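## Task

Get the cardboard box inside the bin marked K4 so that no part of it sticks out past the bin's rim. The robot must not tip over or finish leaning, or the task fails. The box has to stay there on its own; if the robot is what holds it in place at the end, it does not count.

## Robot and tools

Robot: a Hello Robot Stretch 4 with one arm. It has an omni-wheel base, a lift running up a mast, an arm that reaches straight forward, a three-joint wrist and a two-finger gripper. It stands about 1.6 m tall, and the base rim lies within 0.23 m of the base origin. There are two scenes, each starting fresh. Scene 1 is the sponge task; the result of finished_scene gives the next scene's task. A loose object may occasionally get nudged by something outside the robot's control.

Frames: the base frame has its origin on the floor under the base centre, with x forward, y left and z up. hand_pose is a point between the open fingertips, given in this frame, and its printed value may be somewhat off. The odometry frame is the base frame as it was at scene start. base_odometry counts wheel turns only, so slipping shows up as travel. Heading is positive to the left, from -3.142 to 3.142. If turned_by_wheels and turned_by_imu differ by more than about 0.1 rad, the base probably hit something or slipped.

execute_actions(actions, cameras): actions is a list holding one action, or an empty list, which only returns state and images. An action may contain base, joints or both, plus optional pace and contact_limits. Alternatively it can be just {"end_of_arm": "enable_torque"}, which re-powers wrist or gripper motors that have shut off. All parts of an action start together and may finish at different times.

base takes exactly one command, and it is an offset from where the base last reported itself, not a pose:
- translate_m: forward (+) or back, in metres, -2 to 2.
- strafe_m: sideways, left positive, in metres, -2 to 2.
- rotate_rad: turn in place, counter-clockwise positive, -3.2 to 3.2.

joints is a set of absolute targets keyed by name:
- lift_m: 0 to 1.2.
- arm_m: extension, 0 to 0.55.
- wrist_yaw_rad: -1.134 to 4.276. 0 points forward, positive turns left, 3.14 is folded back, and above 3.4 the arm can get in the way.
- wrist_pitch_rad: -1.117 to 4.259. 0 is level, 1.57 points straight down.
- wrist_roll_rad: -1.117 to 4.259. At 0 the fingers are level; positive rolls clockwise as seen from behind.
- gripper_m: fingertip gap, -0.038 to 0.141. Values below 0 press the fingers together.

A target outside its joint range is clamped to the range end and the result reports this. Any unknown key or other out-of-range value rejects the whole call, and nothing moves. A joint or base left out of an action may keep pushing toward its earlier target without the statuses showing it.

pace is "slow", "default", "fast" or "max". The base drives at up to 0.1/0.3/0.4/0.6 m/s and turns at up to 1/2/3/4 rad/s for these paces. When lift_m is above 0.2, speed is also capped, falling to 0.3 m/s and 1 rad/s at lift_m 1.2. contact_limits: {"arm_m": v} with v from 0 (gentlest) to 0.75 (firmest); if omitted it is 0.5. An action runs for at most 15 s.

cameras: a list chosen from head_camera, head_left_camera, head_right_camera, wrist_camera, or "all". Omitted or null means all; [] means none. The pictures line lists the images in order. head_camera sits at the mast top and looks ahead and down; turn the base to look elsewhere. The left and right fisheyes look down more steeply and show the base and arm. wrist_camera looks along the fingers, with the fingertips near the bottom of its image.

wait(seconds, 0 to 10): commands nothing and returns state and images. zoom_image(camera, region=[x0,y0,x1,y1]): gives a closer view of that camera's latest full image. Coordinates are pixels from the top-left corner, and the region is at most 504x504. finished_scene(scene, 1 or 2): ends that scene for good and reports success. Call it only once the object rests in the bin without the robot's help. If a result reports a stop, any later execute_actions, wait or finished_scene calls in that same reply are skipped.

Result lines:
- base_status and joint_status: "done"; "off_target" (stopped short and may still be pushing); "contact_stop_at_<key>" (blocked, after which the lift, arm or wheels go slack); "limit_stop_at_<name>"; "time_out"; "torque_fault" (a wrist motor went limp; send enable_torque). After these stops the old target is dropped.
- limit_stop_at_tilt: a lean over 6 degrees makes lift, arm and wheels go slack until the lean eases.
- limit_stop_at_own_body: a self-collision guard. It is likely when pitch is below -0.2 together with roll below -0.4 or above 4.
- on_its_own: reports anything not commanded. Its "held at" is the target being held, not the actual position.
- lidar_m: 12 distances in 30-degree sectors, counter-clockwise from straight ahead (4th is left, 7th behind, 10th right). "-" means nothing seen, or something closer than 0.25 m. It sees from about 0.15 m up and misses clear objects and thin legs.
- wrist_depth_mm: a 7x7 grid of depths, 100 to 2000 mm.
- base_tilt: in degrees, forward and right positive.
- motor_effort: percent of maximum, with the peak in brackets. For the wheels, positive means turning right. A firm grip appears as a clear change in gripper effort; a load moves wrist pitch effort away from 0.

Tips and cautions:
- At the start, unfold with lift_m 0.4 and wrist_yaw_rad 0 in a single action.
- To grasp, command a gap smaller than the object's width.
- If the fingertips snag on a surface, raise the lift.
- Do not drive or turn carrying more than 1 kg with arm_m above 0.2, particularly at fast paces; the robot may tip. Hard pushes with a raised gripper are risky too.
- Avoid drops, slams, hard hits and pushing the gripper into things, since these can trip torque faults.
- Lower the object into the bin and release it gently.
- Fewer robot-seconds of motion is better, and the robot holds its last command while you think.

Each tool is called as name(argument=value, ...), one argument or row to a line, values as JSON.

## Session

execute_actions(
  actions=[],
)

Scene clock: 0.00 s.
base_odometry: x=+0.000 y=+0.000 heading=+0.000 (m, m, rad; odometry frame)
turned_by_wheels: +0.000 (rad since the last result)
turned_by_imu: +0.000 (rad since the last result)
base_tilt: forward=-0.2 right=-0.2 (deg)
lidar_m: 2.18 1.06 0.88 0.86 0.89 0.70 0.71 0.80 0.81 0.77 0.88 1.36
base_status: not commanded
joint_positions: lift_m=+0.137 arm_m=+0.000 wrist_yaw_rad=+3.137 wrist_pitch_rad=-0.013 wrist_roll_rad=-0.005 gripper_m=+0.057
joint_status: not commanded
motor_effort: lift_m=+18 arm_m=+0 wrist_yaw_rad=-1 wrist_pitch_rad=-6 wrist_roll_rad=-1 gripper_m=-2 wheel_0=+0 wheel_1=+0 wheel_2=+0 (%)
hand_pose: x=-0.1174 y=+0.0888 z=+0.3192 quat_wxyz=(+0.002, +0.006, -0.002, +1.000) (m; base frame)
wrist_depth_mm: - 135 854 866 854 809 809 / - 119 147 1138 1098 1042 1008 / - 121 160 1576 1618 1537 1255 / 135 137 1281 1661 1618 1618 1281 / 1098 1366 1576 1618 1537 1537 1308 / 946 1042 195 1182 200 1182 1138 / 723 723 820 121 798 820 831
pictures: head_camera, head_left_camera, head_right_camera, wrist_camera
Images, in order (width x height): head_camera 420x560, head_left_camera 420x672, head_right_camera 420x672, wrist_camera 616x392.

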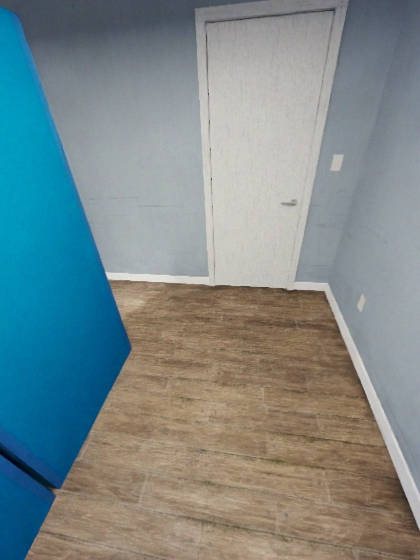

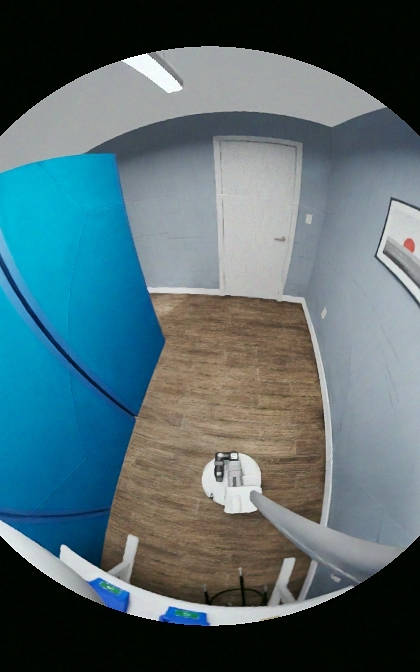

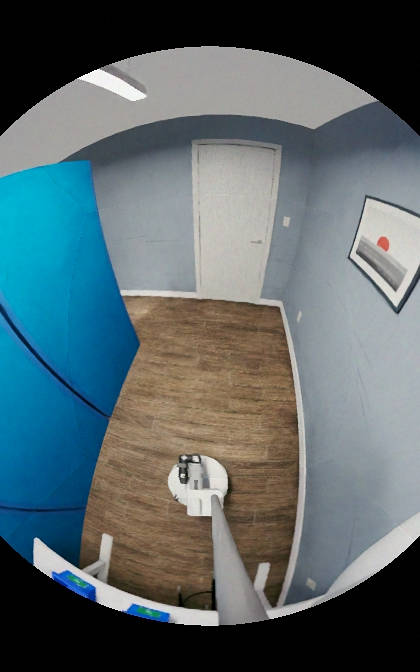

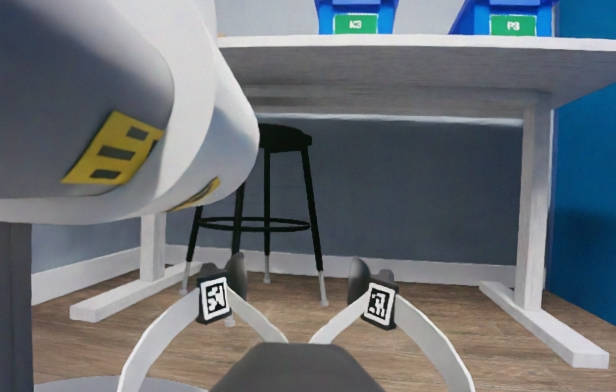

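execute_actions(
  actions=[
    {"base":{"rotate_rad":3.1},"joints":{"lift_m":1.05,"wrist_yaw_rad":0,"wrist_pitch_rad":0.7,"gripper_m":0.13},"pace":"fast"},
  ],
)

Scene clock: 7.13 s.
base_odometry: x=+0.000 y=+0.000 heading=+3.100 (m, m, rad; odometry frame)
turned_by_wheels: +3.100 (rad since the last result)
turned_by_imu: +3.062 (rad since the last result)
base_tilt: forward=-0.2 right=-0.2 (deg)
lidar_m: 0.69 0.78 0.81 0.79 0.88 1.29 2.19 1.14 0.87 0.86 0.91 0.72
base_status: done
joint_positions: lift_m=+0.160 arm_m=+0.000 wrist_yaw_rad=+2.775 wrist_pitch_rad=+0.352 wrist_roll_rad=-0.005 gripper_m=+0.130
joint_status: lift_m limit_stop_at_own_body (moved +0.023 of +0.913); wrist_yaw_rad limit_stop_at_own_body (moved -0.362 of -3.137); wrist_pitch_rad limit_stop_at_own_body (moved +0.365 of +0.713); the others done
on_its_own: wrist_yaw_rad is held at +2.775, not at your +0.000, since a limit_stop_at_own_body; wrist_pitch_rad is held at +0.350, not at your +0.700, since a limit_stop_at_own_body; lift_m is slack since a limit_stop_at_own_body (your +1.050 is given up); arm_m is slack since a limit_stop_at_own_body
motor_effort: lift_m=+18(22) arm_m=+0(0) wrist_yaw_rad=-1(4) wrist_pitch_rad=-6(4) wrist_roll_rad=-1(1) gripper_m=-1(4) wheel_0=+0(9) wheel_1=+0(7) wheel_2=+1(11) (%)
hand_pose: x=-0.0507 y=+0.1787 z=+0.2390 quat_wxyz=(+0.179, -0.173, +0.030, +0.968) (m; base frame)
wrist_depth_mm: 1921 1983 - - 1397 960 750 / 1983 - - - 1430 960 750 / 1366 1430 1499 1537 1366 991 759 / 904 960 960 976 1008 931 768 / 287 301 707 732 723 741 732 / 224 210 217 241 525 559 585 / 187 189 198 119 473 473 480
pictures: head_camera, head_left_camera, head_right_camera, wrist_camera
Images, in order (width x height): head_camera 420x560, head_left_camera 420x672, head_right_camera 420x672, wrist_camera 616x392.

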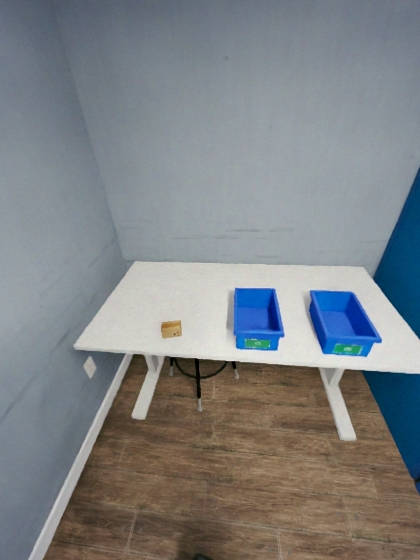

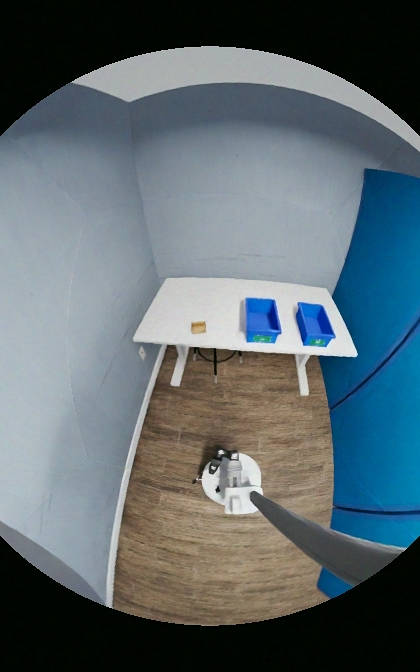

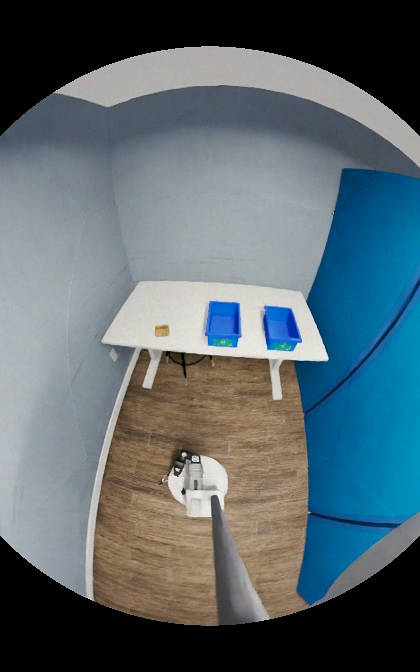

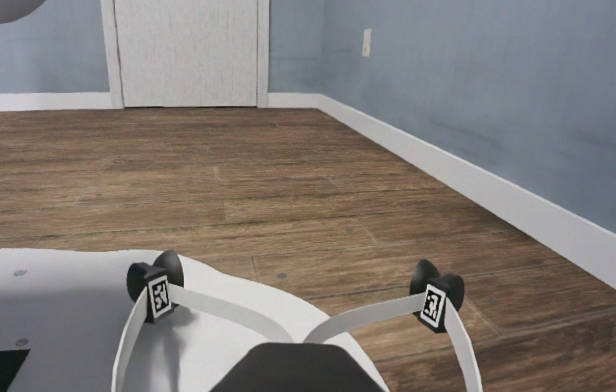

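execute_actions(
  actions=[
    {"base":{"strafe_m":0.26},"joints":{"lift_m":1.0,"wrist_yaw_rad":0,"wrist_pitch_rad":0.0},"pace":"fast"},
  ],
  cameras=[],
)

execute_actions(
  actions=[
    {"base":{"translate_m":0.35},"joints":{"wrist_pitch_rad":1.5,"arm_m":0.2},"pace":"fast"},
  ],
)

Scene clock: 15.07 s.
base_odometry: x=-0.011 y=-0.260 heading=+3.100 (m, m, rad; odometry frame)
turned_by_wheels: +0.000 (rad since the last result)
turned_by_imu: -0.002 (rad since the last result)
base_tilt: forward=-0.2 right=-0.2 (deg)
lidar_m: 0.71 0.73 0.54 0.54 0.55 0.89 2.15 1.48 1.13 1.10 0.94 0.74
base_status: done
joint_positions: lift_m=+1.000 arm_m=+0.000 wrist_yaw_rad=+0.000 wrist_pitch_rad=+0.002 wrist_roll_rad=-0.005 gripper_m=+0.130
joint_status: all done
on_its_own: arm_m is slack since a limit_stop_at_own_body
motor_effort: lift_m=+20(22) arm_m=+0(0) wrist_yaw_rad=-2(7) wrist_pitch_rad=-7(12) wrist_roll_rad=-1(1) gripper_m=+0(1) wheel_0=+2(10) wheel_1=-1(12) wheel_2=+0(0) (%)
hand_pose: x=+0.4592 y=-0.0873 z=+1.1773 quat_wxyz=(+1.000, -0.002, +0.001, +0.000) (m; base frame)
wrist_depth_mm: 778 1060 1366 1308 1308 1255 1229 / 788 1060 1336 1336 1308 1255 1229 / 768 1098 1397 1336 1281 1255 1229 / 788 1098 1366 1308 1308 1281 1255 / 788 1008 1336 1336 1336 1255 1255 / 809 976 1255 1397 1308 1281 1229 / 820 991 1078 118 1118 904 1098
pictures: none
No camera images: the call's "cameras" was empty. Leave "cameras" out to get every camera's image.

Scene clock: 17.50 s.
base_odometry: x=-0.361 y=-0.245 heading=+3.100 (m, m, rad; odometry frame)
turned_by_wheels: +0.000 (rad since the last result)
turned_by_imu: -0.002 (rad since the last result)
base_tilt: forward=-0.2 right=-0.2 (deg)
lidar_m: 0.39 0.46 0.50 0.49 0.54 0.88 2.51 1.48 1.19 1.17 0.53 0.41
base_status: done
joint_positions: lift_m=+1.000 arm_m=+0.198 wrist_yaw_rad=+0.000 wrist_pitch_rad=+1.500 wrist_roll_rad=-0.005 gripper_m=+0.130
joint_status: all done
motor_effort: lift_m=+20(20) arm_m=+9(7) wrist_yaw_rad=-1(2) wrist_pitch_rad=+1(4) wrist_roll_rad=-1(1) gripper_m=-1(1) wheel_0=-1(5) wheel_1=+1(6) wheel_2=+0(9) (%)
hand_pose: x=+0.3898 y=-0.0874 z=+0.8903 quat_wxyz=(+0.732, -0.002, +0.682, +0.002) (m; base frame)
wrist_depth_mm: 394 399 399 404 407 410 402 / 394 394 397 404 404 407 399 / 392 392 397 399 404 404 389 / 798 1025 394 397 402 404 370 / 866 1118 1118 1118 1098 402 404 / 917 1078 891 960 1098 1118 1138 / 946 1078 891 119 1098 1118 1118
pictures: head_camera, head_left_camera, head_right_camera, wrist_camera
Images, in order (width x height): head_camera 420x560, head_left_camera 420x672, head_right_camera 420x672, wrist_camera 616x392.

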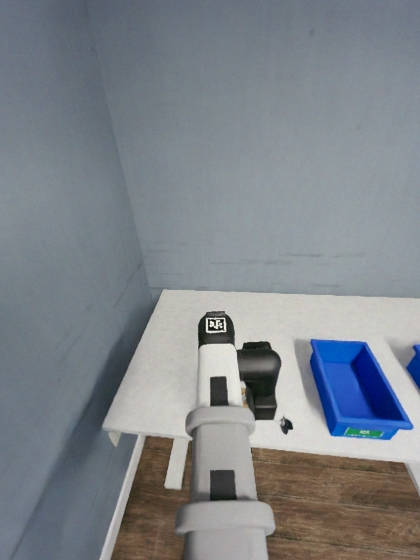

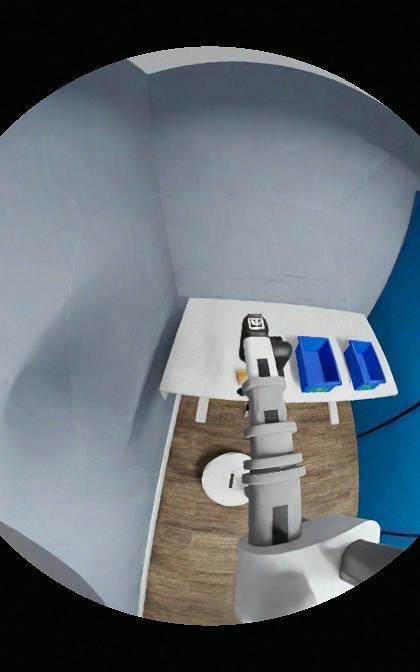

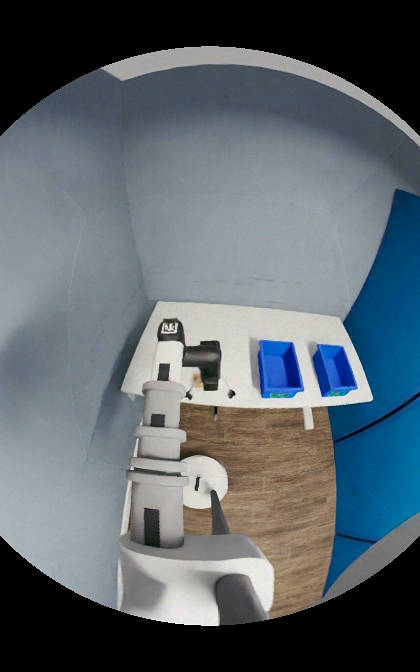

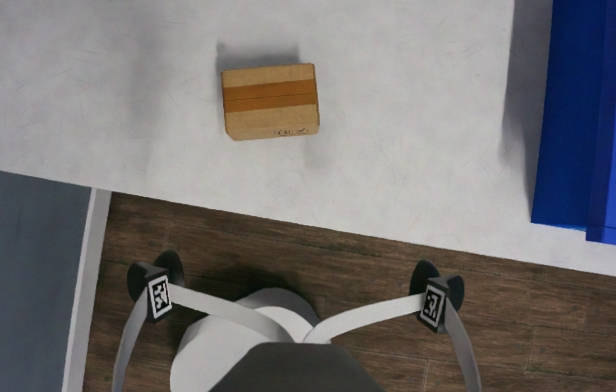

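execute_actions(
  actions=[
    {"base":{"strafe_m":0.022},"joints":{"wrist_roll_rad":1.5,"arm_m":0.345,"lift_m":0.94,"gripper_m":0.105},"pace":"fast"},
  ],
  cameras=["wrist_camera"],
)

Scene clock: 23.40 s.
base_odometry: x=-0.361 y=-0.267 heading=+3.100 (m, m, rad; odometry frame)
turned_by_wheels: +0.000 (rad since the last result)
turned_by_imu: -0.001 (rad since the last result)
base_tilt: forward=-0.2 right=-0.2 (deg)
lidar_m: 0.39 0.47 0.49 0.46 0.52 0.81 2.50 1.56 1.21 1.15 0.55 0.42
base_status: done
joint_positions: lift_m=+0.940 arm_m=+0.343 wrist_yaw_rad=+0.000 wrist_pitch_rad=+1.500 wrist_roll_rad=+1.500 gripper_m=+0.105
joint_status: all done
motor_effort: lift_m=+16(18) arm_m=+9(6) wrist_yaw_rad=-1(2) wrist_pitch_rad=+0(0) wrist_roll_rad=+1(4) gripper_m=-2(0) wheel_0=+1(7) wheel_1=-3(10) wheel_2=+0(1) (%)
hand_pose: x=+0.5347 y=-0.0874 z=+0.8306 quat_wxyz=(+0.536, +0.499, +0.499, -0.464) (m; base frame)
wrist_depth_mm: 336 334 332 332 330 1042 1008 / 340 338 334 334 332 1042 1025 / 340 340 334 332 332 1042 1042 / 340 338 336 336 334 1008 1060 / 340 342 336 285 334 820 831 / 340 338 338 286 202 831 831 / 342 340 340 119 336 831 1042
pictures: wrist_camera
Images, in order (width x height): wrist_camera 616x392.

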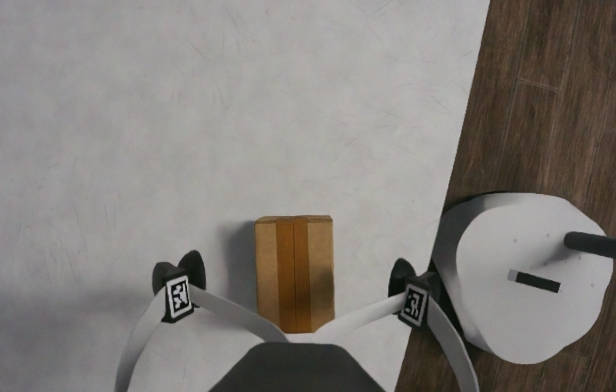

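execute_actions(
  actions=[
    {"base":{"strafe_m":0.016},"joints":{"lift_m":0.90}},
  ],
  cameras=[],
)

execute_actions(
  actions=[
    {"joints":{"lift_m":0.864}},
  ],
  cameras=["wrist_camera"],
)

execute_actions(
  actions=[
    {"joints":{"gripper_m":0.015}},
  ],
  cameras=["wrist_camera"],
)

execute_actions(
  actions=[
    {"joints":{"lift_m":0.95}},
  ],
  cameras=["wrist_camera"],
)

Scene clock: 30.50 s.
base_odometry: x=-0.362 y=-0.283 heading=+3.100 (m, m, rad; odometry frame)
turned_by_wheels: +0.000 (rad since the last result)
turned_by_imu: -0.001 (rad since the last result)
base_tilt: forward=-0.1 right=-0.2 (deg)
lidar_m: 0.42 0.47 0.48 0.44 0.53 0.80 2.51 1.60 1.24 1.17 0.54 0.42
base_status: done
joint_positions: lift_m=+0.900 arm_m=+0.343 wrist_yaw_rad=+0.000 wrist_pitch_rad=+1.500 wrist_roll_rad=+1.500 gripper_m=+0.105
joint_status: all done
motor_effort: lift_m=+15(15) arm_m=+9(9) wrist_yaw_rad=-2(1) wrist_pitch_rad=+0(0) wrist_roll_rad=+1(1) gripper_m=+0(2) wheel_0=+0(6) wheel_1=+0(6) wheel_2=+0(1) (%)
hand_pose: x=+0.5347 y=-0.0874 z=+0.7907 quat_wxyz=(+0.536, +0.499, +0.499, -0.464) (m; base frame)
wrist_depth_mm: 296 296 294 293 290 290 991 / 298 297 294 294 290 291 991 / 297 298 296 294 293 1008 1008 / 300 297 294 296 293 842 809 / 300 300 296 246 293 798 788 / 300 298 297 246 202 788 809 / 301 300 296 119 296 798 798
pictures: none
No camera images: the call's "cameras" was empty. Leave "cameras" out to get every camera's image.

Scene clock: 31.47 s.
base_odometry: x=-0.362 y=-0.283 heading=+3.100 (m, m, rad; odometry frame)
turned_by_wheels: +0.000 (rad since the last result)
turned_by_imu: +0.000 (rad since the last result)
base_tilt: forward=-0.2 right=-0.2 (deg)
lidar_m: 0.38 0.45 0.47 0.45 0.52 0.77 2.49 1.57 1.20 1.14 0.53 0.40
base_status: not commanded
joint_positions: lift_m=+0.864 arm_m=+0.343 wrist_yaw_rad=+0.000 wrist_pitch_rad=+1.500 wrist_roll_rad=+1.500 gripper_m=+0.105
joint_status: all done
motor_effort: lift_m=+15(16) arm_m=+9(9) wrist_yaw_rad=-2(2) wrist_pitch_rad=+0(0) wrist_roll_rad=+0(1) gripper_m=-1(1) wheel_0=+0(0) wheel_1=-1(0) wheel_2=+0(0) (%)
hand_pose: x=+0.5347 y=-0.0874 z=+0.7547 quat_wxyz=(+0.536, +0.499, +0.499, -0.464) (m; base frame)
wrist_depth_mm: 260 259 259 257 256 254 976 / 260 260 258 257 256 254 960 / 262 260 259 258 257 256 960 / 262 260 259 258 257 759 768 / 264 260 260 210 257 768 759 / 263 262 210 208 202 759 759 / 264 263 260 119 258 768 768
pictures: wrist_camera
Images, in order (width x height): wrist_camera 616x392.

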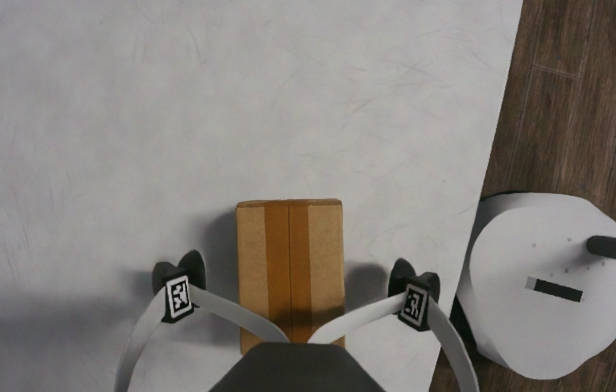

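Scene clock: 33.20 s.
base_odometry: x=-0.362 y=-0.283 heading=+3.100 (m, m, rad; odometry frame)
turned_by_wheels: +0.000 (rad since the last result)
turned_by_imu: +0.000 (rad since the last result)
base_tilt: forward=-0.2 right=-0.2 (deg)
lidar_m: 0.40 0.45 0.47 0.44 0.51 0.79 2.50 1.57 1.24 1.15 0.54 0.43
base_status: not commanded
joint_positions: lift_m=+0.864 arm_m=+0.343 wrist_yaw_rad=+0.000 wrist_pitch_rad=+1.500 wrist_roll_rad=+1.500 gripper_m=+0.015
joint_status: all done
motor_effort: lift_m=+15(15) arm_m=+9(9) wrist_yaw_rad=-2(1) wrist_pitch_rad=+0(0) wrist_roll_rad=+1(1) gripper_m=-22(23) wheel_0=+0(0) wheel_1=+0(0) wheel_2=+0(0) (%)
hand_pose: x=+0.5348 y=-0.0874 z=+0.7547 quat_wxyz=(+0.536, +0.499, +0.499, -0.464) (m; base frame)
wrist_depth_mm: 259 260 257 257 255 254 946 / 260 258 258 257 255 255 946 / 260 260 259 257 256 256 960 / 263 260 258 257 256 768 768 / 263 262 259 196 258 759 750 / 264 262 191 196 187 768 759 / 264 263 262 121 258 768 759
pictures: wrist_camera
Images, in order (width x height): wrist_camera 616x392.

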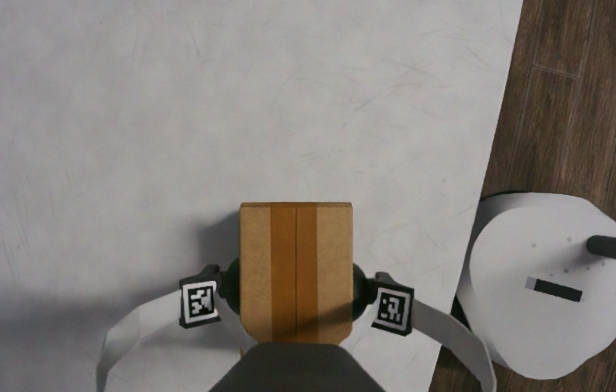

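Scene clock: 34.57 s.
base_odometry: x=-0.362 y=-0.283 heading=+3.100 (m, m, rad; odometry frame)
turned_by_wheels: +0.000 (rad since the last result)
turned_by_imu: +0.000 (rad since the last result)
base_tilt: forward=-0.1 right=-0.2 (deg)
lidar_m: 0.38 0.47 0.47 0.46 0.51 0.79 2.50 1.58 1.22 1.17 0.51 0.41
base_status: not commanded
joint_positions: lift_m=+0.950 arm_m=+0.343 wrist_yaw_rad=+0.000 wrist_pitch_rad=+1.500 wrist_roll_rad=+1.500 gripper_m=+0.015
joint_status: all done
motor_effort: lift_m=+21(22) arm_m=+9(9) wrist_yaw_rad=-2(1) wrist_pitch_rad=+0(0) wrist_roll_rad=+1(0) gripper_m=-22(23) wheel_0=+0(0) wheel_1=+0(0) wheel_2=+0(0) (%)
hand_pose: x=+0.5348 y=-0.0874 z=+0.8402 quat_wxyz=(+0.536, +0.499, +0.499, -0.464) (m; base frame)
wrist_depth_mm: 345 345 343 342 340 1042 1042 / 345 342 343 340 342 1042 1042 / 347 347 347 342 342 1042 1025 / 349 347 347 342 345 1060 1042 / 349 345 345 196 343 842 831 / 351 347 192 196 187 842 854 / 353 347 349 121 349 842 1025
pictures: wrist_camera
Images, in order (width x height): wrist_camera 616x392.

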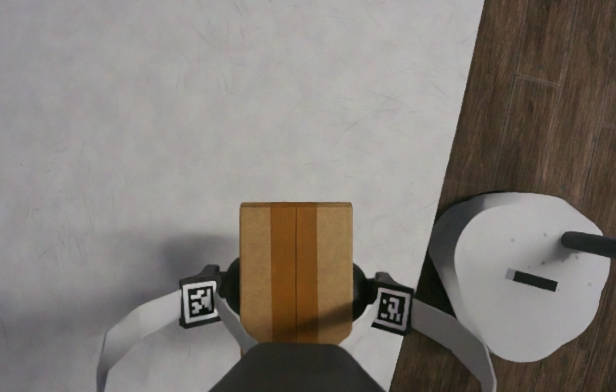

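execute_actions(
  actions=[
    {"base":{"rotate_rad":-0.15},"joints":{"arm_m":0,"wrist_roll_rad":0},"pace":"fast"},
  ],
  cameras=[],
)

execute_actions(
  actions=[
    {"base":{"translate_m":-0.5},"joints":{"wrist_pitch_rad":0.3,"wrist_yaw_rad":-0.4,"lift_m":0.75},"pace":"fast"},
  ],
)

Scene clock: 42.57 s.
base_odometry: x=-0.362 y=-0.284 heading=+2.950 (m, m, rad; odometry frame)
turned_by_wheels: -0.150 (rad since the last result)
turned_by_imu: -0.149 (rad since the last result)
base_tilt: forward=-0.2 right=-0.2 (deg)
lidar_m: 0.39 0.44 0.48 0.46 0.48 0.67 1.77 1.78 1.27 1.20 0.63 0.44
base_status: done
joint_positions: lift_m=+0.950 arm_m=+0.002 wrist_yaw_rad=+0.000 wrist_pitch_rad=+1.500 wrist_roll_rad=+0.000 gripper_m=+0.015
joint_status: all done
motor_effort: lift_m=+21(21) arm_m=-9(7) wrist_yaw_rad=+0(2) wrist_pitch_rad=-1(2) wrist_roll_rad=-2(5) gripper_m=-22(22) wheel_0=+2(6) wheel_1=+0(5) wheel_2=-1(6) (%)
hand_pose: x=+0.1927 y=-0.0874 z=+0.8402 quat_wxyz=(+0.732, +0.000, +0.682, +0.000) (m; base frame)
wrist_depth_mm: 842 1078 1078 831 1098 1098 1060 / 878 1060 1060 1098 1078 1078 1118 / 854 1042 1078 1078 1078 1098 1078 / 854 1078 1060 1078 1078 1118 1118 / 854 1078 842 197 1078 1078 1078 / 878 1042 192 196 187 1098 1078 / 866 1042 842 121 1042 1060 1098
pictures: none
No camera images: the call's "cameras" was empty. Leave "cameras" out to get every camera's image.

Scene clock: 45.40 s.
base_odometry: x=+0.129 y=-0.379 heading=+2.950 (m, m, rad; odometry frame)
turned_by_wheels: +0.000 (rad since the last result)
turned_by_imu: +0.001 (rad since the last result)
base_tilt: forward=-0.1 right=-0.2 (deg)
lidar_m: 0.89 0.69 0.48 0.44 0.46 0.61 1.74 2.08 1.29 1.20 1.28 0.95
base_status: done
joint_positions: lift_m=+0.750 arm_m=+0.002 wrist_yaw_rad=-0.400 wrist_pitch_rad=+0.303 wrist_roll_rad=+0.000 gripper_m=+0.015
joint_status: all done
motor_effort: lift_m=+16(20) arm_m=-9(9) wrist_yaw_rad=-1(6) wrist_pitch_rad=-10(15) wrist_roll_rad=-2(2) gripper_m=-22(21) wheel_0=+0(6) wheel_1=-2(7) wheel_2=-1(10) (%)
hand_pose: x=+0.3920 y=-0.1877 z=+0.8422 quat_wxyz=(+0.969, +0.030, +0.148, -0.196) (m; base frame)
wrist_depth_mm: 1160 1255 1397 1537 1618 1281 1008 / 1229 1308 1499 1618 1618 1281 1042 / 1118 1138 960 866 991 1255 1098 / 707 759 809 854 1618 1308 1118 / 1308 1430 1255 197 1708 1366 1098 / 1336 1138 192 196 186 1336 1118 / 1118 1182 1229 121 1336 1229 1138
pictures: head_camera, head_left_camera, head_right_camera, wrist_camera
Images, in order (width x height): head_camera 420x560, head_left_camera 420x672, head_right_camera 420x672, wrist_camera 616x392.

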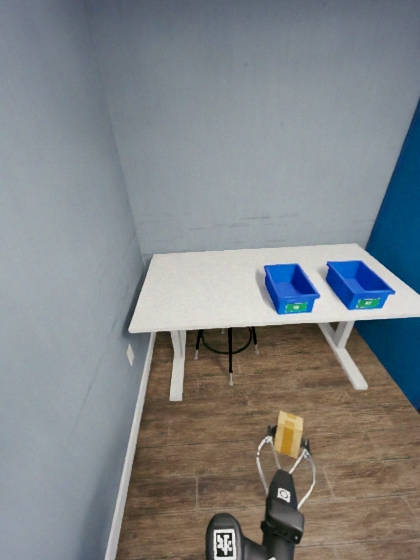

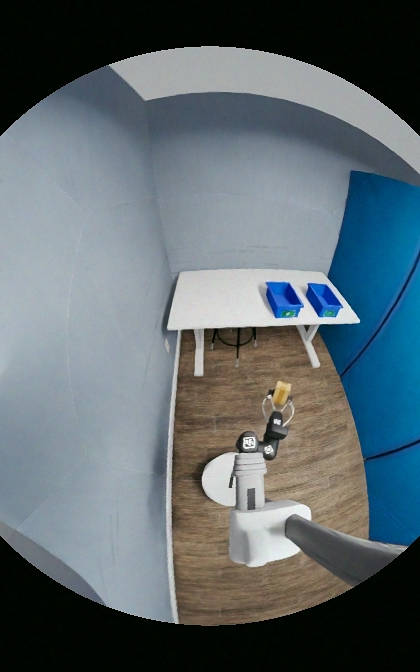

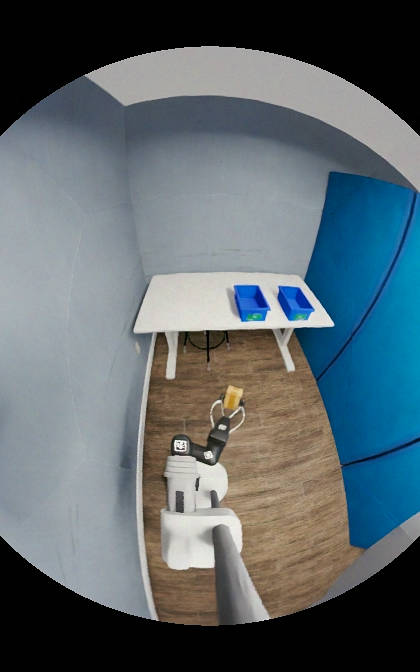

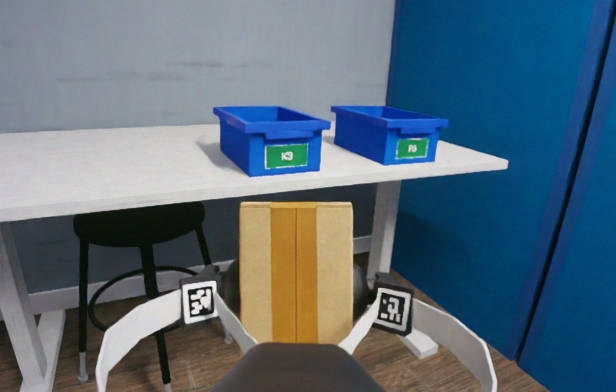

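execute_actions(
  actions=[
    {"base":{"rotate_rad":-1.55},"joints":{"wrist_yaw_rad":0,"lift_m":0.45},"pace":"fast"},
  ],
  cameras=[],
)

execute_actions(
  actions=[
    {"base":{"strafe_m":-1.5},"pace":"fast"},
  ],
  cameras=["head_camera","head_left_camera","wrist_camera"],
)

Scene clock: 52.90 s.
base_odometry: x=+0.129 y=-0.379 heading=+1.400 (m, m, rad; odometry frame)
turned_by_wheels: -1.550 (rad since the last result)
turned_by_imu: -1.532 (rad since the last result)
base_tilt: forward=-0.2 right=-0.2 (deg)
lidar_m: 1.22 1.28 0.94 0.90 0.70 0.47 0.45 0.45 0.60 1.77 2.06 1.29
base_status: done
joint_positions: lift_m=+0.450 arm_m=+0.002 wrist_yaw_rad=+0.000 wrist_pitch_rad=+0.303 wrist_roll_rad=+0.000 gripper_m=+0.015
joint_status: all done
motor_effort: lift_m=+16(16) arm_m=-8(9) wrist_yaw_rad=-1(4) wrist_pitch_rad=-9(10) wrist_roll_rad=-2(1) gripper_m=-21(18) wheel_0=-1(7) wheel_1=+1(8) wheel_2=-2(8) (%)
hand_pose: x=+0.4477 y=-0.0875 z=+0.5422 quat_wxyz=(+0.989, +0.000, +0.151, +0.000) (m; base frame)
wrist_depth_mm: 904 917 931 931 931 931 946 / 960 960 976 976 991 946 976 / 991 991 1008 1008 1025 1042 1042 / 1060 1060 1098 1025 1078 1078 1118 / 1118 1118 1118 197 1138 1160 1138 / 1025 976 193 196 187 1098 1118 / 831 842 854 121 891 842 891
pictures: none
No camera images: the call's "cameras" was empty. Leave "cameras" out to get every camera's image.

Scene clock: 57.80 s.
base_odometry: x=+1.607 y=-0.634 heading=+1.400 (m, m, rad; odometry frame)
turned_by_wheels: +0.000 (rad since the last result)
turned_by_imu: +0.003 (rad since the last result)
base_tilt: forward=-0.2 right=-0.2 (deg)
lidar_m: 1.63 1.31 1.77 1.84 0.65 0.42 0.43 0.44 0.54 0.46 0.53 0.73
base_status: done
joint_positions: lift_m=+0.450 arm_m=+0.002 wrist_yaw_rad=+0.000 wrist_pitch_rad=+0.303 wrist_roll_rad=+0.000 gripper_m=+0.015
joint_status: not commanded
motor_effort: lift_m=+17(16) arm_m=-8(9) wrist_yaw_rad=-1(0) wrist_pitch_rad=-10(9) wrist_roll_rad=-1(1) gripper_m=-23(22) wheel_0=-1(11) wheel_1=+0(11) wheel_2=-1(2) (%)
hand_pose: x=+0.4477 y=-0.0874 z=+0.5422 quat_wxyz=(+0.989, +0.000, +0.151, +0.000) (m; base frame)
wrist_depth_mm: 931 1078 - - 1808 917 661 / 976 1098 - - 1756 946 647 / 1025 1118 - - 1808 917 647 / 1060 1098 1921 1983 1808 917 647 / 1138 1138 1281 196 1336 891 591 / 1025 960 193 196 186 842 585 / 831 831 854 121 891 750 597
pictures: head_camera, head_left_camera, wrist_camera
Images, in order (width x height): head_camera 420x560, head_left_camera 420x672, wrist_camera 616x392.

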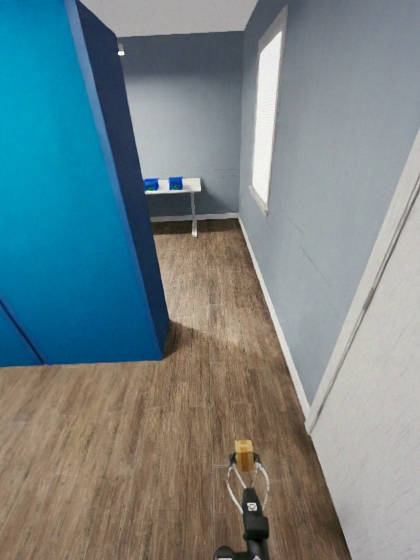

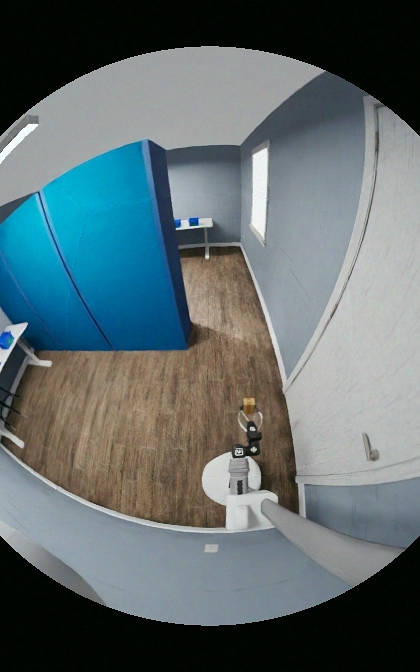

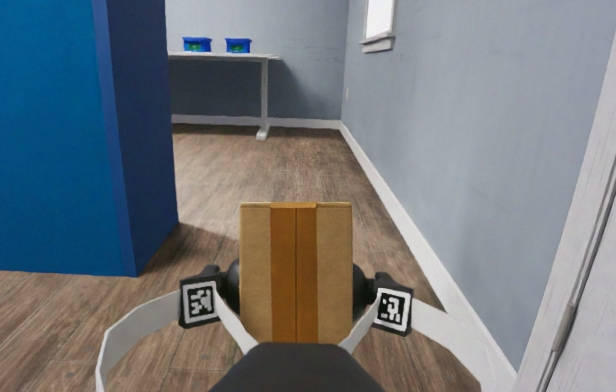

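execute_actions(
  actions=[
    {"base":{"strafe_m":-0.1},"pace":"fast"},
  ],
  cameras=[],
)

execute_actions(
  actions=[
    {"base":{"translate_m":0.9},"pace":"fast"},
  ],
  cameras=["head_camera","head_left_camera"],
)

Scene clock: 64.80 s.
base_odometry: x=+1.705 y=-0.651 heading=+1.400 (m, m, rad; odometry frame)
turned_by_wheels: +0.000 (rad since the last result)
turned_by_imu: +0.000 (rad since the last result)
base_tilt: forward=-0.2 right=-0.2 (deg)
lidar_m: 1.67 1.35 1.77 1.83 0.65 0.46 0.42 0.44 0.44 0.37 0.40 0.60
base_status: done
joint_positions: lift_m=+0.450 arm_m=+0.002 wrist_yaw_rad=+0.000 wrist_pitch_rad=+0.303 wrist_roll_rad=+0.000 gripper_m=+0.015
joint_status: not commanded
motor_effort: lift_m=+16(16) arm_m=-9(8) wrist_yaw_rad=-1(0) wrist_pitch_rad=-10(10) wrist_roll_rad=-2(1) gripper_m=-21(22) wheel_0=-1(8) wheel_1=+1(12) wheel_2=-1(1) (%)
hand_pose: x=+0.4477 y=-0.0874 z=+0.5422 quat_wxyz=(+0.989, +0.000, +0.151, +0.000) (m; base frame)
wrist_depth_mm: 917 1281 - - 1430 732 480 / 991 1336 - - 1397 741 477 / 1042 1336 - - 1397 723 488 / 1078 1336 1983 1863 1366 723 480 / 1138 1229 1281 196 1281 707 484 / 1008 976 193 197 187 609 480 / 831 831 854 121 878 574 473
pictures: none
No camera images: the call's "cameras" was empty. Leave "cameras" out to get every camera's image.

Scene clock: 68.33 s.
base_odometry: x=+1.859 y=+0.236 heading=+1.400 (m, m, rad; odometry frame)
turned_by_wheels: +0.000 (rad since the last result)
turned_by_imu: -0.003 (rad since the last result)
base_tilt: forward=-0.2 right=-0.2 (deg)
lidar_m: 1.59 0.74 0.61 1.42 1.94 1.40 1.32 0.56 0.40 0.40 0.39 0.61
base_status: done
joint_positions: lift_m=+0.450 arm_m=+0.002 wrist_yaw_rad=+0.000 wrist_pitch_rad=+0.303 wrist_roll_rad=+0.000 gripper_m=+0.015
joint_status: not commanded
motor_effort: lift_m=+17(17) arm_m=-9(9) wrist_yaw_rad=-1(0) wrist_pitch_rad=-9(9) wrist_roll_rad=-1(1) gripper_m=-21(21) wheel_0=-1(6) wheel_1=+0(7) wheel_2=+0(12) (%)
hand_pose: x=+0.4478 y=-0.0874 z=+0.5422 quat_wxyz=(+0.989, +0.000, +0.151, +0.000) (m; base frame)
wrist_depth_mm: - - - - 1336 699 504 / - - - - 1336 715 504 / - - - - 1336 707 508 / 1808 1863 1921 1983 1308 699 500 / 1308 1336 1308 197 1229 691 496 / 991 960 192 196 187 634 488 / 820 831 854 121 866 585 480
pictures: head_camera, head_left_camera
Images, in order (width x height): head_camera 420x560, head_left_camera 420x672.

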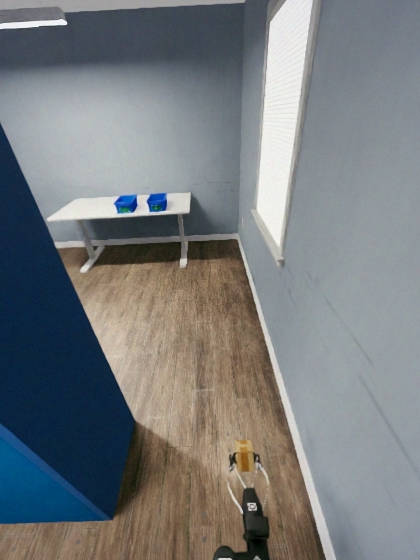

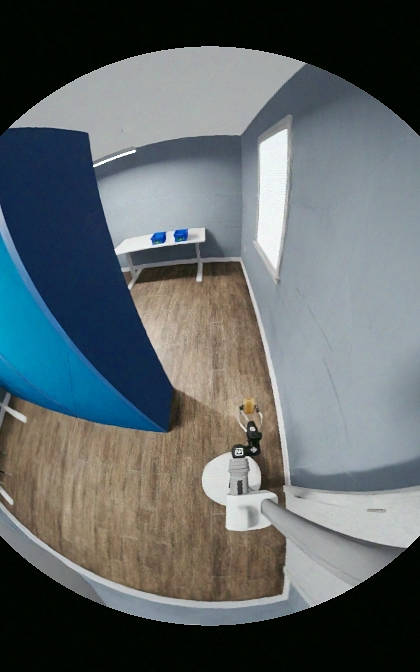

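execute_actions(
  actions=[
    {"base":{"translate_m":1.5},"joints":{"lift_m":0.8,"wrist_yaw_rad":0.45},"pace":"fast"},
  ],
)

Scene clock: 76.90 s.
base_odometry: x=+2.114 y=+1.714 heading=+1.400 (m, m, rad; odometry frame)
turned_by_wheels: +0.000 (rad since the last result)
turned_by_imu: -0.005 (rad since the last result)
base_tilt: forward=-0.2 right=-0.2 (deg)
lidar_m: 1.13 1.16 1.57 2.53 0.94 0.82 1.63 0.61 0.36 0.34 0.36 0.54
base_status: done
joint_positions: lift_m=+0.800 arm_m=+0.002 wrist_yaw_rad=+0.450 wrist_pitch_rad=+0.303 wrist_roll_rad=+0.000 gripper_m=+0.015
joint_status: all done
motor_effort: lift_m=+20(23) arm_m=-8(9) wrist_yaw_rad=-1(7) wrist_pitch_rad=-10(10) wrist_roll_rad=-2(1) gripper_m=-20(23) wheel_0=+1(6) wheel_1=+1(8) wheel_2=+0(13) (%)
hand_pose: x=+0.4584 y=+0.0411 z=+0.8919 quat_wxyz=(+0.964, -0.034, +0.147, +0.221) (m; base frame)
wrist_depth_mm: - - 1863 1708 1576 1397 1255 / - - 1921 1661 1576 1430 1308 / - 1205 1118 1281 1576 1499 1366 / - - - 960 1661 1618 1430 / - 1983 1983 196 1808 1618 1308 / 1576 1537 192 196 187 1618 1160 / 1255 1229 1281 120 1336 1308 1060
pictures: head_camera, head_left_camera, head_right_camera, wrist_camera
Images, in order (width x height): head_camera 420x560, head_left_camera 420x672, head_right_camera 420x672, wrist_camera 616x392.

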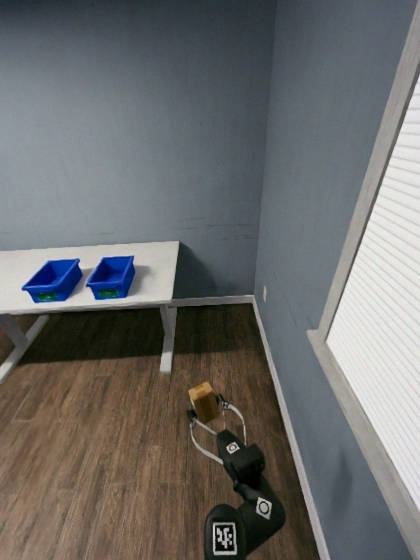

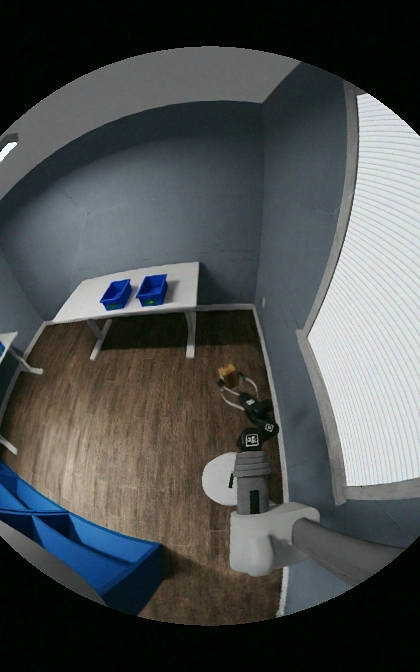

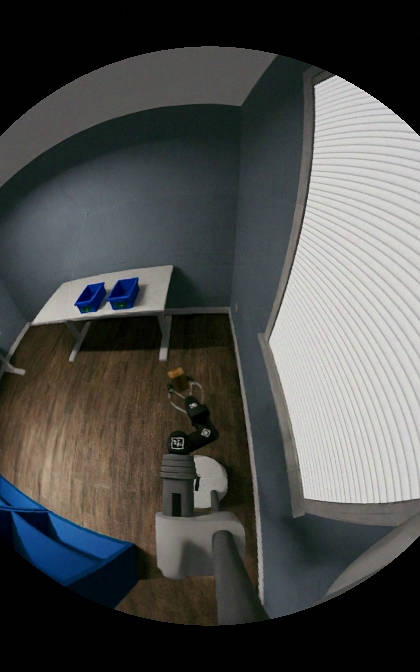

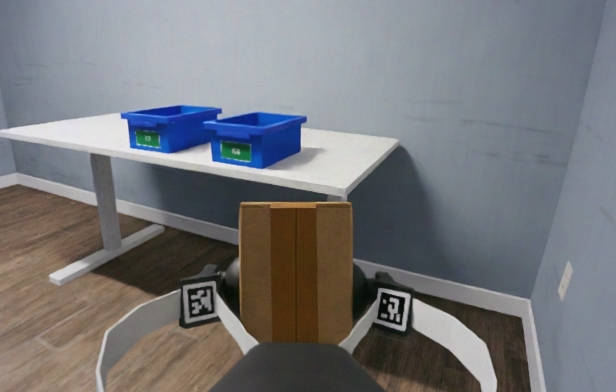

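zoom_image(
  camera="wrist_camera",
  region=[110, 90, 320, 180],
)

Region (110, 90, 320, 180) of wrist_camera's 616x392 image, scaled by 2.400; it fills the top 216 rows of this view, and the rest is white.

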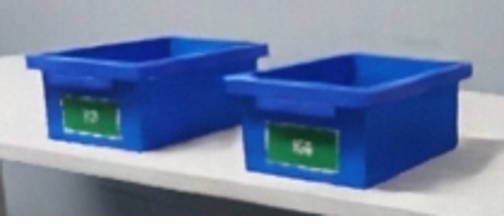

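execute_actions(
  actions=[
    {"base":{"strafe_m":0.7},"joints":{"lift_m":1.0,"wrist_yaw_rad":0.0},"pace":"fast"},
  ],
  cameras=["head_camera","wrist_camera"],
)

execute_actions(
  actions=[
    {"base":{"translate_m":0.4},"joints":{"lift_m":1.1,"wrist_pitch_rad":0.75},"pace":"fast"},
  ],
  cameras=["head_camera","wrist_camera"],
)

Scene clock: 89.57 s.
base_odometry: x=+1.424 y=+1.833 heading=+1.400 (m, m, rad; odometry frame)
turned_by_wheels: +0.000 (rad since the last result)
turned_by_imu: -0.003 (rad since the last result)
base_tilt: forward=-0.2 right=-0.2 (deg)
lidar_m: 1.08 1.12 1.94 1.84 0.93 0.68 0.63 1.62 1.16 1.03 1.09 1.13
base_status: done
joint_positions: lift_m=+1.000 arm_m=+0.002 wrist_yaw_rad=+0.000 wrist_pitch_rad=+0.303 wrist_roll_rad=+0.000 gripper_m=+0.015
joint_status: all done
motor_effort: lift_m=+21(23) arm_m=-9(9) wrist_yaw_rad=-1(7) wrist_pitch_rad=-9(10) wrist_roll_rad=-1(1) gripper_m=-22(22) wheel_0=+0(10) wheel_1=-2(11) wheel_2=+0(0) (%)
hand_pose: x=+0.4477 y=-0.0874 z=+1.0919 quat_wxyz=(+0.989, +0.000, +0.151, +0.000) (m; base frame)
wrist_depth_mm: 1464 1464 1537 1537 1576 1537 1366 / 1537 1576 1576 1576 1576 1618 1430 / 1661 1661 1661 1708 1661 1661 1397 / 1366 1397 1229 1229 1756 1756 1397 / 1042 991 976 197 1118 1808 1397 / 1661 1756 193 196 186 1863 1336 / 1537 1537 1576 121 1661 1537 1336
pictures: head_camera, wrist_camera
Images, in order (width x height): head_camera 420x560, wrist_camera 616x392.

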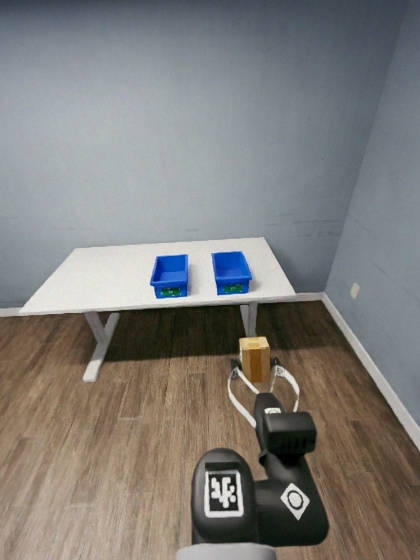

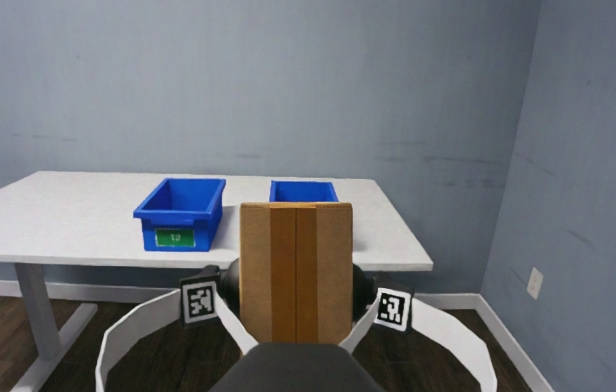

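Scene clock: 92.17 s.
base_odometry: x=+1.492 y=+2.227 heading=+1.400 (m, m, rad; odometry frame)
turned_by_wheels: +0.000 (rad since the last result)
turned_by_imu: -0.001 (rad since the last result)
base_tilt: forward=-0.2 right=-0.2 (deg)
lidar_m: 0.67 0.69 0.98 1.85 1.52 1.11 1.04 1.60 1.09 1.02 1.08 0.77
base_status: done
joint_positions: lift_m=+1.100 arm_m=+0.002 wrist_yaw_rad=+0.000 wrist_pitch_rad=+0.752 wrist_roll_rad=+0.000 gripper_m=+0.015
joint_status: all done
motor_effort: lift_m=+21(23) arm_m=-8(9) wrist_yaw_rad=-1(1) wrist_pitch_rad=-7(5) wrist_roll_rad=-1(1) gripper_m=-21(20) wheel_0=+1(3) wheel_1=+0(6) wheel_2=+0(9) (%)
hand_pose: x=+0.3830 y=-0.0874 z=+1.0808 quat_wxyz=(+0.930, +0.000, +0.367, +0.000) (m; base frame)
wrist_depth_mm: 1205 1255 1229 1229 1255 1205 1229 / 1078 976 1078 1098 1138 1366 1336 / 866 866 878 891 946 1537 1397 / 732 683 768 654 788 1708 1397 / 1430 1464 723 196 1537 1576 1397 / 1336 1308 192 196 187 1430 1336 / 1205 1205 1229 121 1281 1229 1281
pictures: head_camera, wrist_camera
Images, in order (width x height): head_camera 420x560, wrist_camera 616x392.

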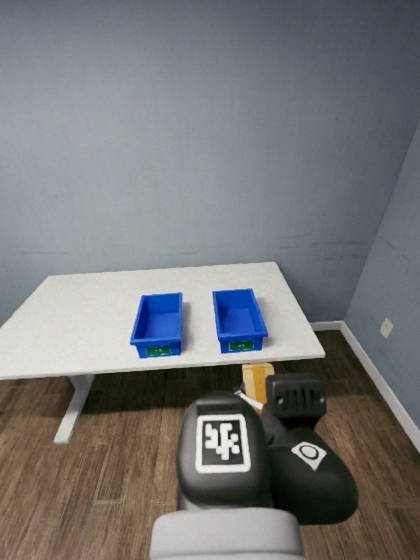

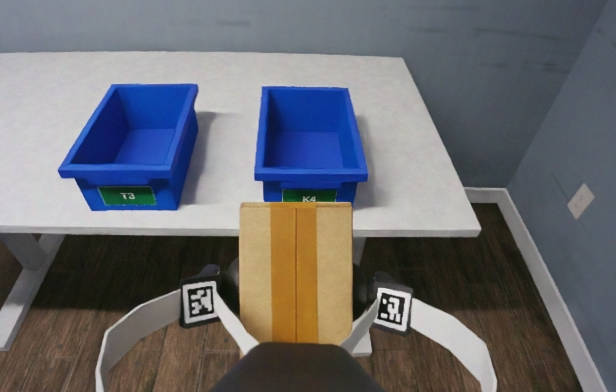

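execute_actions(
  actions=[
    {"base":{"translate_m":0.28},"joints":{"arm_m":0.37,"wrist_pitch_rad":1.5},"pace":"fast"},
  ],
  cameras=[],
)

execute_actions(
  actions=[
    {"base":{"strafe_m":-0.03},"joints":{"lift_m":0.99},"pace":"fast"},
  ],
  cameras=["head_right_camera","wrist_camera"],
)

Scene clock: 101.97 s.
base_odometry: x=+1.540 y=+2.503 heading=+1.400 (m, m, rad; odometry frame)
turned_by_wheels: +0.000 (rad since the last result)
turned_by_imu: -0.002 (rad since the last result)
base_tilt: forward=-0.2 right=-0.1 (deg)
lidar_m: 0.41 0.41 0.61 1.83 1.95 1.40 1.31 1.60 1.12 1.02 1.11 0.45
base_status: done
joint_positions: lift_m=+1.100 arm_m=+0.368 wrist_yaw_rad=+0.000 wrist_pitch_rad=+1.500 wrist_roll_rad=+0.000 gripper_m=+0.015
joint_status: all done
motor_effort: lift_m=+21(21) arm_m=+9(15) wrist_yaw_rad=-1(1) wrist_pitch_rad=+0(3) wrist_roll_rad=+0(1) gripper_m=-23(21) wheel_0=+0(3) wheel_1=+0(6) wheel_2=+2(10) (%)
hand_pose: x=+0.5598 y=-0.0874 z=+0.9902 quat_wxyz=(+0.732, +0.000, +0.682, +0.000) (m; base frame)
wrist_depth_mm: 492 496 504 508 504 517 1160 / 399 496 488 439 488 504 1229 / 449 492 496 496 500 504 1281 / 449 492 500 496 492 508 1255 / 449 484 370 197 492 500 1229 / 370 484 192 196 187 500 1229 / 1182 1205 1060 121 1229 1205 1229
pictures: none
No camera images: the call's "cameras" was empty. Leave "cameras" out to get every camera's image.

Scene clock: 103.20 s.
base_odometry: x=+1.570 y=+2.498 heading=+1.400 (m, m, rad; odometry frame)
turned_by_wheels: +0.000 (rad since the last result)
turned_by_imu: +0.000 (rad since the last result)
base_tilt: forward=-0.2 right=-0.2 (deg)
lidar_m: 0.41 0.43 0.58 1.88 1.95 1.37 1.32 1.52 1.07 1.00 1.08 0.46
base_status: done
joint_positions: lift_m=+0.990 arm_m=+0.368 wrist_yaw_rad=+0.000 wrist_pitch_rad=+1.500 wrist_roll_rad=+0.000 gripper_m=+0.015
joint_status: all done
motor_effort: lift_m=+16(18) arm_m=+9(9) wrist_yaw_rad=-1(2) wrist_pitch_rad=-1(1) wrist_roll_rad=-1(1) gripper_m=-22(22) wheel_0=-2(8) wheel_1=-1(8) wheel_2=+0(0) (%)
hand_pose: x=+0.5597 y=-0.0874 z=+0.8806 quat_wxyz=(+0.732, +0.000, +0.682, +0.000) (m; base frame)
wrist_depth_mm: 384 389 303 306 319 399 404 / 384 387 384 387 338 397 399 / 379 379 384 384 342 392 397 / 379 377 379 384 343 394 394 / 379 377 325 196 343 389 394 / 375 290 192 196 187 389 392 / 723 259 283 121 281 389 1118
pictures: head_right_camera, wrist_camera
Images, in order (width x height): head_right_camera 420x672, wrist_camera 616x392.

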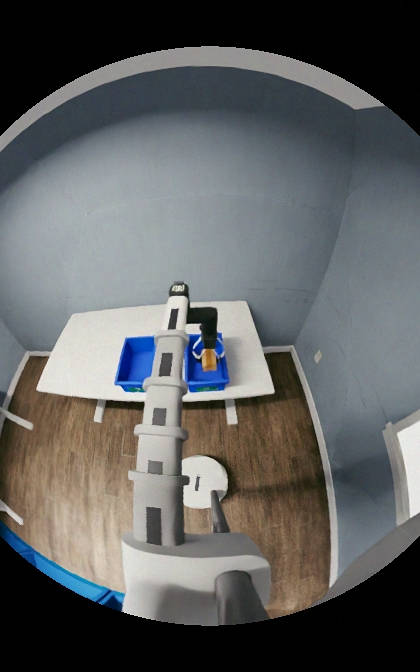

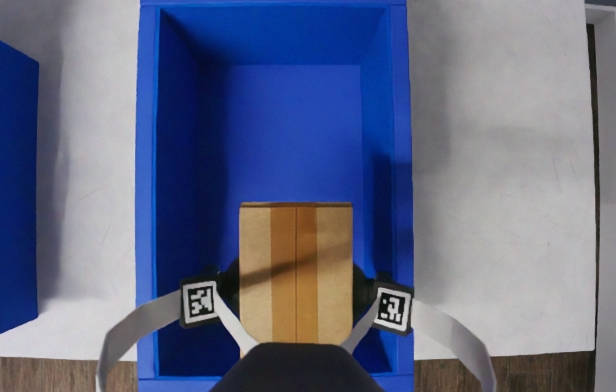

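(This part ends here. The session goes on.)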